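# Close the plate incubator door so its latch holds

## Task

Push the door of the plate incubator named INCUBATOR fully shut so that its latch engages and keeps it closed without the robot's help; then release it and pull the gripper away.

## Robot and tools

ROBOT. One arm with a two-finger parallel gripper. The fingers extend along the gripper's own +z axis and close along its y axis. The reported hand position is the point midway between the finger pads, about 1 cm short of the tips. Joints, base to hand: waist (-2.618 to 3.054 rad), shoulder (0.000 to 3.142), elbow (0.000 to 3.142), wrist pitch (-1.571 to 1.571), wrist yaw (-1.571 to 1.571), wrist roll (-2.094 to 2.094). The elbow never fully straightens. The base may sit slightly tilted on its mount, and the mount counts as part of the arm for collision checks.

FRAMES. Results report end_effector_position (metres) and end_effector_quat_wxyz in the scene frame: origin on the table surface under the base, +z up, +y to the left when facing along +x. The printed position can be a little wrong, more so at long reach. Motion commands, by contrast, are given in the gripper's own axes.

THE ROW. Every motion command is a row of 7 numbers, each in [-1, 1]: dx, dy, dz, rx, ry, rz, opening. The first six are an offset, not a pose: a displacement and rotation of the gripper relative to its measured pose at the start of the action, expressed in the gripper's axes. Scale: 1.0 equals 0.6 m of translation or 180 degrees of rotation; rx, ry, rz form a single rotation vector. The seventh number, opening, is absolute: +1 fully open (0.094 m gap), -1 closed. Because offsets start from the measured pose, repeating a small push against something rigid does not press further; against something that yields, it does.

execute_actions(actions). A list of actions run one after another. Each action is a table of up to 15 rows, one per control step of 1/30 s; if fewer rows are given, the last row is held for the remaining steps. All rows of an action are offsets from that action's start pose, not from the row before. For the first action in a call, the start is the pose in the last reported result. An empty list just returns the current state and images. Per step, the commanded pose is clipped to within 70 mm and 16 degrees of the measured pose, so a large offset takes several actions; after an action the arm only continues to the last clipped pose. Position wins over orientation when both cannot be met. Joint friction can leave the hand up to about 31 mm off, and tinier commands may not move it at all. Results list positions at some steps; HELD marks steps partly blocked.

move(target, speed, blocking). target is one 7-number row as above, an offset from the pose in the latest result that shows one; the gripper travels a straight path toward it, turning the short way. speed is the path's top speed in m/s, 0.002 to 0.5 (default 0.25); rotation is capped at twice that in rad/s. Paths last 0.5 to 10 s and are cut off at 10 s. The opening is sent at the start. The path does not slow for obstacles; faster contact and aiming farther beyond the contact both press harder. The hand can lag, wander and overshoot speed, especially with the arm nearly straight. The result adds a move: line: done (at rest near target) or off_target, moving, held, fault, plus the distance to target and limits (paced = pose clipped; held = a check blocked some steps, after which the arm may lurch fast). With blocking=false the result returns after 0.5 s while motion continues; other motion commands are refused until a result shows it finished, so use wait or stop.

wait(seconds). 0 to 10 s; the arm keeps its last command, and a running move goes on (the wait returns early if it ends). stop() brakes a running move; it needs braking distance, and the fingers are not stopped.

zoom_image(camera, region). camera is "cam_wrist" (616x616 image); region is [x0, y0, x1, y1] pixels from the top-left, no bigger than 504 by 504.

finished_scene(scene). Pass the number of the current scene to end it; irreversible, and the door must already be latched and stay so. The reply reports success and gives the next task if any. Answering with no tool call ends everything.

RESULT LINES. Joint positions and Joint velocities list the six joints (rad, rad/s) then the finger-pad gap (m, m/s). grip_measured is the finger opening on the command scale; readings may be off by about 1 mm consistently. Hand target is where the controller currently drives. pose unreachable means the clearance check altered or blocked the command. Joint torques are raw drive outputs with per-joint offset, scale and noise, not zero in free air. FAULT lines mean a protective stop. MOTOR HOT appears at 75 °C; 90 °C halts the arm for 10 s, and at 100 °C the motors let go and the arm drops, so avoid long static pushing.

CAUTIONS. The door may be tugged briefly by outside forces. Close it firmly enough to latch but without slamming or shoving hard; approach contact at low speed. Never knock anything off the table. The door must stay shut on its own, so release, back the gripper away, and check the images before ending.

Each tool is called after "Request:" as a command line: name --argument value for each argument, lists and objects as JSON in quotes; but a table of rows of numbers goes row by row, as --pt "numbers of a row", without its own name.

## Session

Request:
execute_actions --actions '[]'

Scene clock: 0.00 s.
end_effector_position=(+0.3778, +0.3098, +0.3645) grip_measured=+1.000 end_effector_quat_wxyz=(+0.319, -0.462, +0.788, -0.251)
Joint positions: [ 1.045  2.559  1.648 -0.458  1.155 -0.411  0.094]
Joint velocities: [ 0.007 -0.007 -0.012  0.051 -0.066 -0.051  0.   ]
Joint torques (N m, as the arm reports them, + toward a larger angle): no reading
Motor temperatures (°C, as the motors report them): [29 27 31 30 29 25]
Hand target: +0.378, +0.310, +0.365; +0.319, -0.462, +0.788, -0.251

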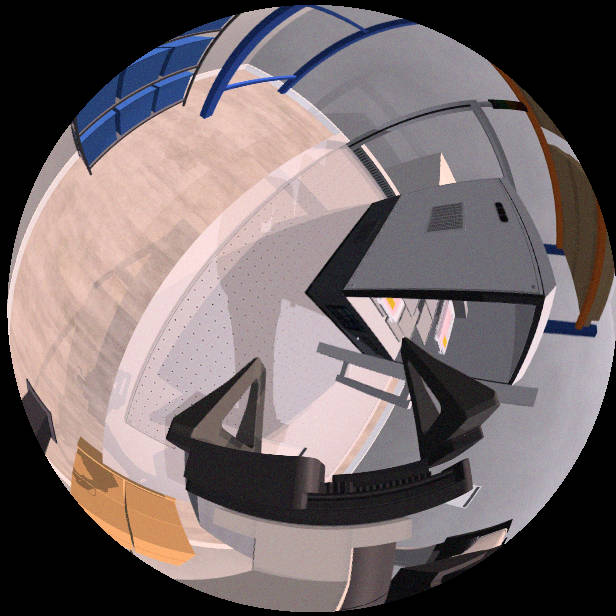

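Request:
move --target '[0.3,-0.237,-0.373,0,0,0.38,-1]' --speed 0.25

Scene clock: 3.57 s.
end_effector_position=(+0.2256, +0.1125, +0.5624) grip_measured=-0.987 end_effector_quat_wxyz=(+0.420, +0.033, +0.906, +0.046)
Joint positions: [ 1.457  1.734  1.413 -1.553  1.081  1.426  0.001]
Joint velocities: [-0.002  0.012 -0.012  0.007 -0.037  0.007 -0.   ]
Joint torques (N m, as the arm reports them, + toward a larger angle): [ 2.52 -3.62  5.45  0.6   0.47  0.  ]
Motor temperatures (°C, as the motors report them): [29 29 31 30 29 25]
Hand target: +0.222, +0.111, +0.560; +0.421, +0.027, +0.906, +0.043
Off the commanded pose: 0.005 m, 9 deg.
joint sent to its limit — the command would take joint 4 (wrist pitch) past its lower limit, so that joint was sent only as far as its limit.
move: off_target

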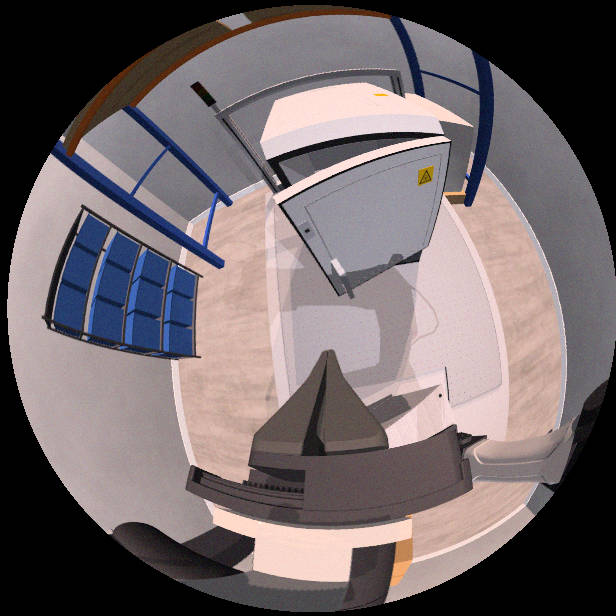

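Request:
move --target '[0.123,-0.08,0.258,0,-0.15,0,-1]' --speed 0.2

Scene clock: 7.33 s.
end_effector_position=(+0.2998, +0.0822, +0.4118) grip_measured=-0.987 end_effector_quat_wxyz=(+0.618, +0.043, +0.784, +0.043)
Joint positions: [ 0.979  1.79   0.138  1.557  1.027 -0.342  0.001]
Joint velocities: [ 0.012 -0.002 -0.002  0.022 -0.007 -0.037  0.001]
Joint torques (N m, as the arm reports them, + toward a larger angle): [ 1.65 -2.8   3.33  1.93 -0.45 -0.13]
Motor temperatures (°C, as the motors report them): [29 29 31 31 29 25]
Hand target: +0.298, +0.080, +0.408; +0.617, +0.037, +0.785, +0.041
Off the commanded pose: 0.011 m, 1 deg.
joint sent to its limit — the command would take joint 4 (wrist pitch) past its upper limit, so that joint was sent only as far as its limit.
move: off_target; limits=paced

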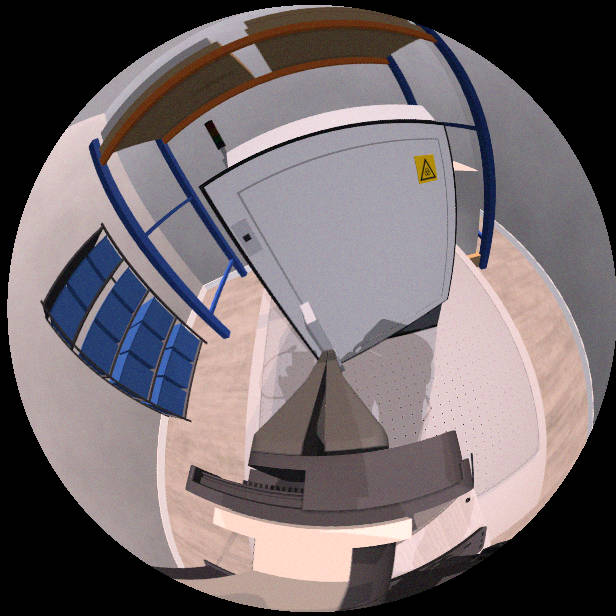

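Request:
move --target '[-0.07,0,0.29,-0.08,0,0.03,-1]' --speed 0.06

Scene clock: 11.33 s.
end_effector_position=(+0.4705, +0.0784, +0.4067) grip_measured=-0.987 end_effector_quat_wxyz=(+0.613, -0.002, +0.772, +0.166)
Joint positions: [ 0.416  1.808  0.637  1.021  0.234 -0.283  0.001]
Joint velocities: [-0.002 -0.002 -0.017 -0.081  0.022 -0.022 -0.   ]
Joint torques (N m, as the arm reports them, + toward a larger angle): [ 3.74 -6.54  8.55  2.11 -0.5  -0.02]
Motor temperatures (°C, as the motors report them): [29 29 32 32 29 25]
Hand target: +0.477, +0.078, +0.411; +0.619, +0.001, +0.767, +0.169
Off the commanded pose: 0.010 m, 1 deg.
move: done

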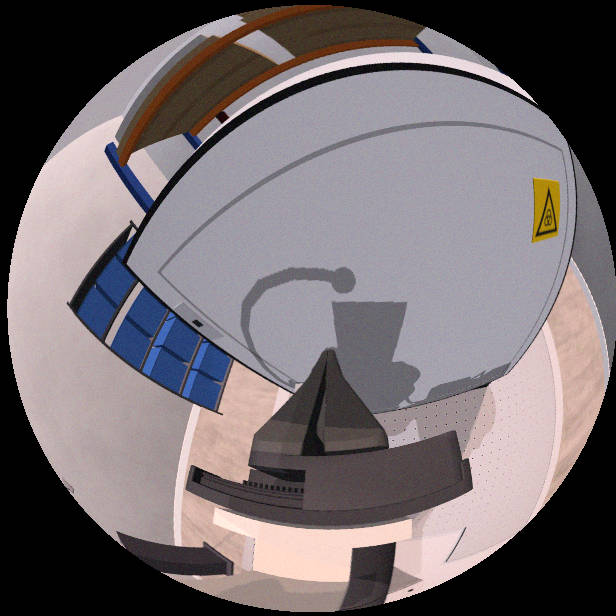

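Request:
move --target '[-0.01,0.083,0.157,0,0,-0.07,-1]' --speed 0.04

Scene clock: 14.63 s.
end_effector_position=(+0.5194, +0.1656, +0.3731) grip_measured=-0.987 end_effector_quat_wxyz=(+0.581, -0.133, +0.794, +0.115)
Joint positions: [ 0.488  2.14   0.988  0.853  0.28  -0.484  0.001]
Joint velocities: [-0.012 -0.027 -0.012  0.007 -0.037  0.051 -0.   ]
Joint torques (N m, as the arm reports them, + toward a larger angle): [ 4.55 -9.75 12.93  2.99 -0.21 -0.12]
Motor temperatures (°C, as the motors report them): [29 29 33 33 29 25]
Hand target: +0.547, +0.145, +0.407; +0.626, -0.087, +0.768, +0.098
Off the commanded pose: 0.049 m, 8 deg.
move: off_target

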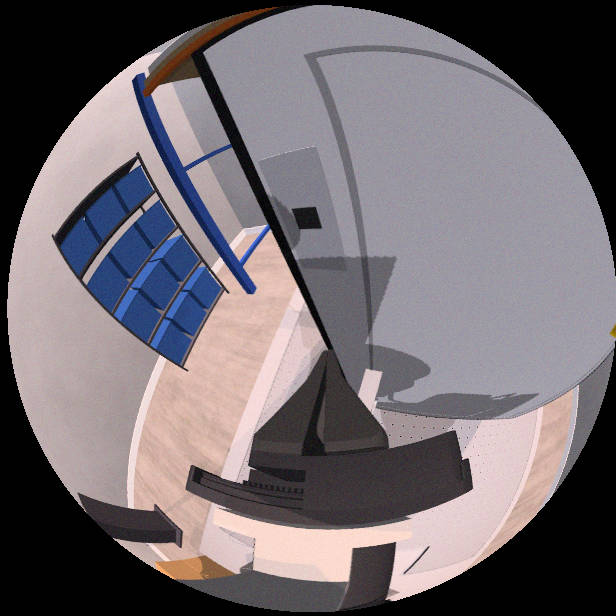

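Request:
move --target '[-0.035,-0.052,-0.087,0.1,-0.08,0.02,-1]' --speed 0.1

Request:
move --target '[0,0,0.14,0,0,0,-1]' --speed 0.03

Scene clock: 17.97 s.
end_effector_position=(+0.4963, +0.1145, +0.4092) grip_measured=-0.987 end_effector_quat_wxyz=(+0.683, +0.004, +0.730, +0.019)
Joint positions: [ 0.538  2.205  0.81   1.5    0.493 -0.568  0.001]
Joint velocities: [-0.012  0.007  0.002  0.022 -0.051  0.066 -0.   ]
Joint torques (N m, as the arm reports them, + toward a larger angle): [ 6.32 -8.31  3.62  2.07 -0.37 -0.11]
Motor temperatures (°C, as the motors report them): [30 30 33 34 29 25]
Hand target: +0.490, +0.120, +0.409; +0.685, -0.001, +0.728, +0.020
Off the commanded pose: 0.009 m, 1 deg.
move: done

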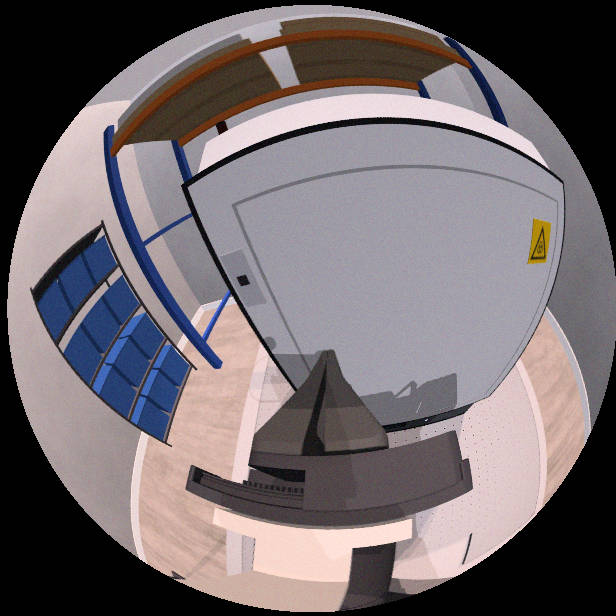

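Scene clock: 21.00 s.
end_effector_position=(+0.5191, +0.1145, +0.4041) grip_measured=-0.987 end_effector_quat_wxyz=(+0.683, +0.036, +0.730, +0.002)
Joint positions: [ 0.525  2.286  0.929  1.502  0.537 -0.563  0.001]
Joint velocities: [-0.002 -0.002  0.002  0.022  0.007  0.007  0.   ]
Joint torques (N m, as the arm reports them, + toward a larger angle): [-0.95 -8.78 20.16 -0.09 -1.87 -0.05]
Motor temperatures (°C, as the motors report them): [30 31 35 34 29 25]
Hand target: +0.564, +0.107, +0.404; +0.688, +0.010, +0.726, +0.012
Off the commanded pose: 0.061 m, 4 deg.
move: off_target

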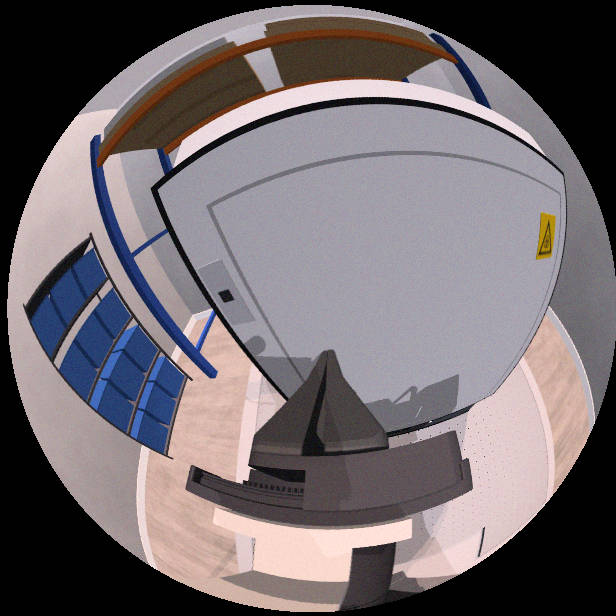

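Back off to a viewpoint showing the gap.

Request:
move --target '[-0.2,0.2,-0.15,0.08,0.12,0,-1]' --speed 0.15

Request:
zoom_image --camera "cam_wrist" --region '[180,100,540,400]'

Scene clock: 24.23 s.
end_effector_position=(+0.4474, +0.2275, +0.5335) grip_measured=-0.987 end_effector_quat_wxyz=(+0.519, +0.117, +0.843, -0.080)
Joint positions: [ 1.024  2.282  1.677 -0.09   1.399  0.203  0.001]
Joint velocities: [ 0.017  0.002  0.071 -0.183 -0.022  0.11  -0.   ]
Joint torques (N m, as the arm reports them, + toward a larger angle): [ 5.65 -9.32 10.7   1.53  0.02  0.01]
Motor temperatures (°C, as the motors report them): [30 32 36 33 29 25]
Hand target: +0.448, +0.232, +0.535; +0.519, +0.118, +0.844, -0.076
Off the commanded pose: 0.006 m, 1 deg.
move: done

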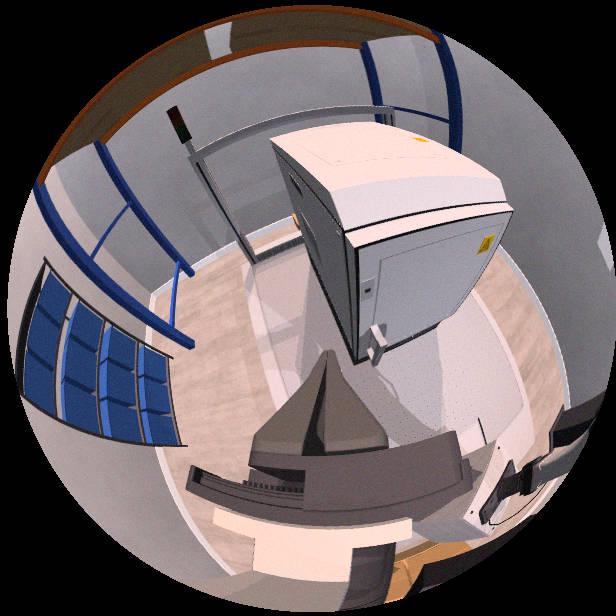

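Region (180, 100, 540, 400) of cam_wrist's 616x616 image, scaled by 1.400, with more detail than that image has.

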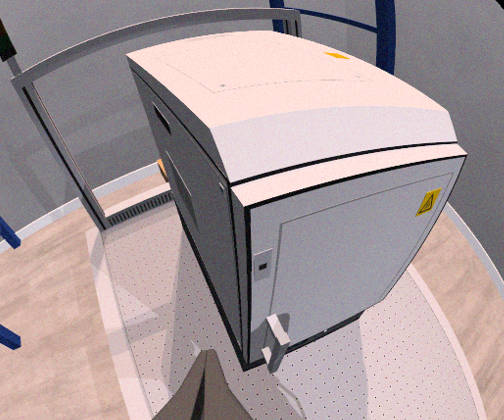

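Request:
finished_scene --scene 2

The scene is finished: the task was done.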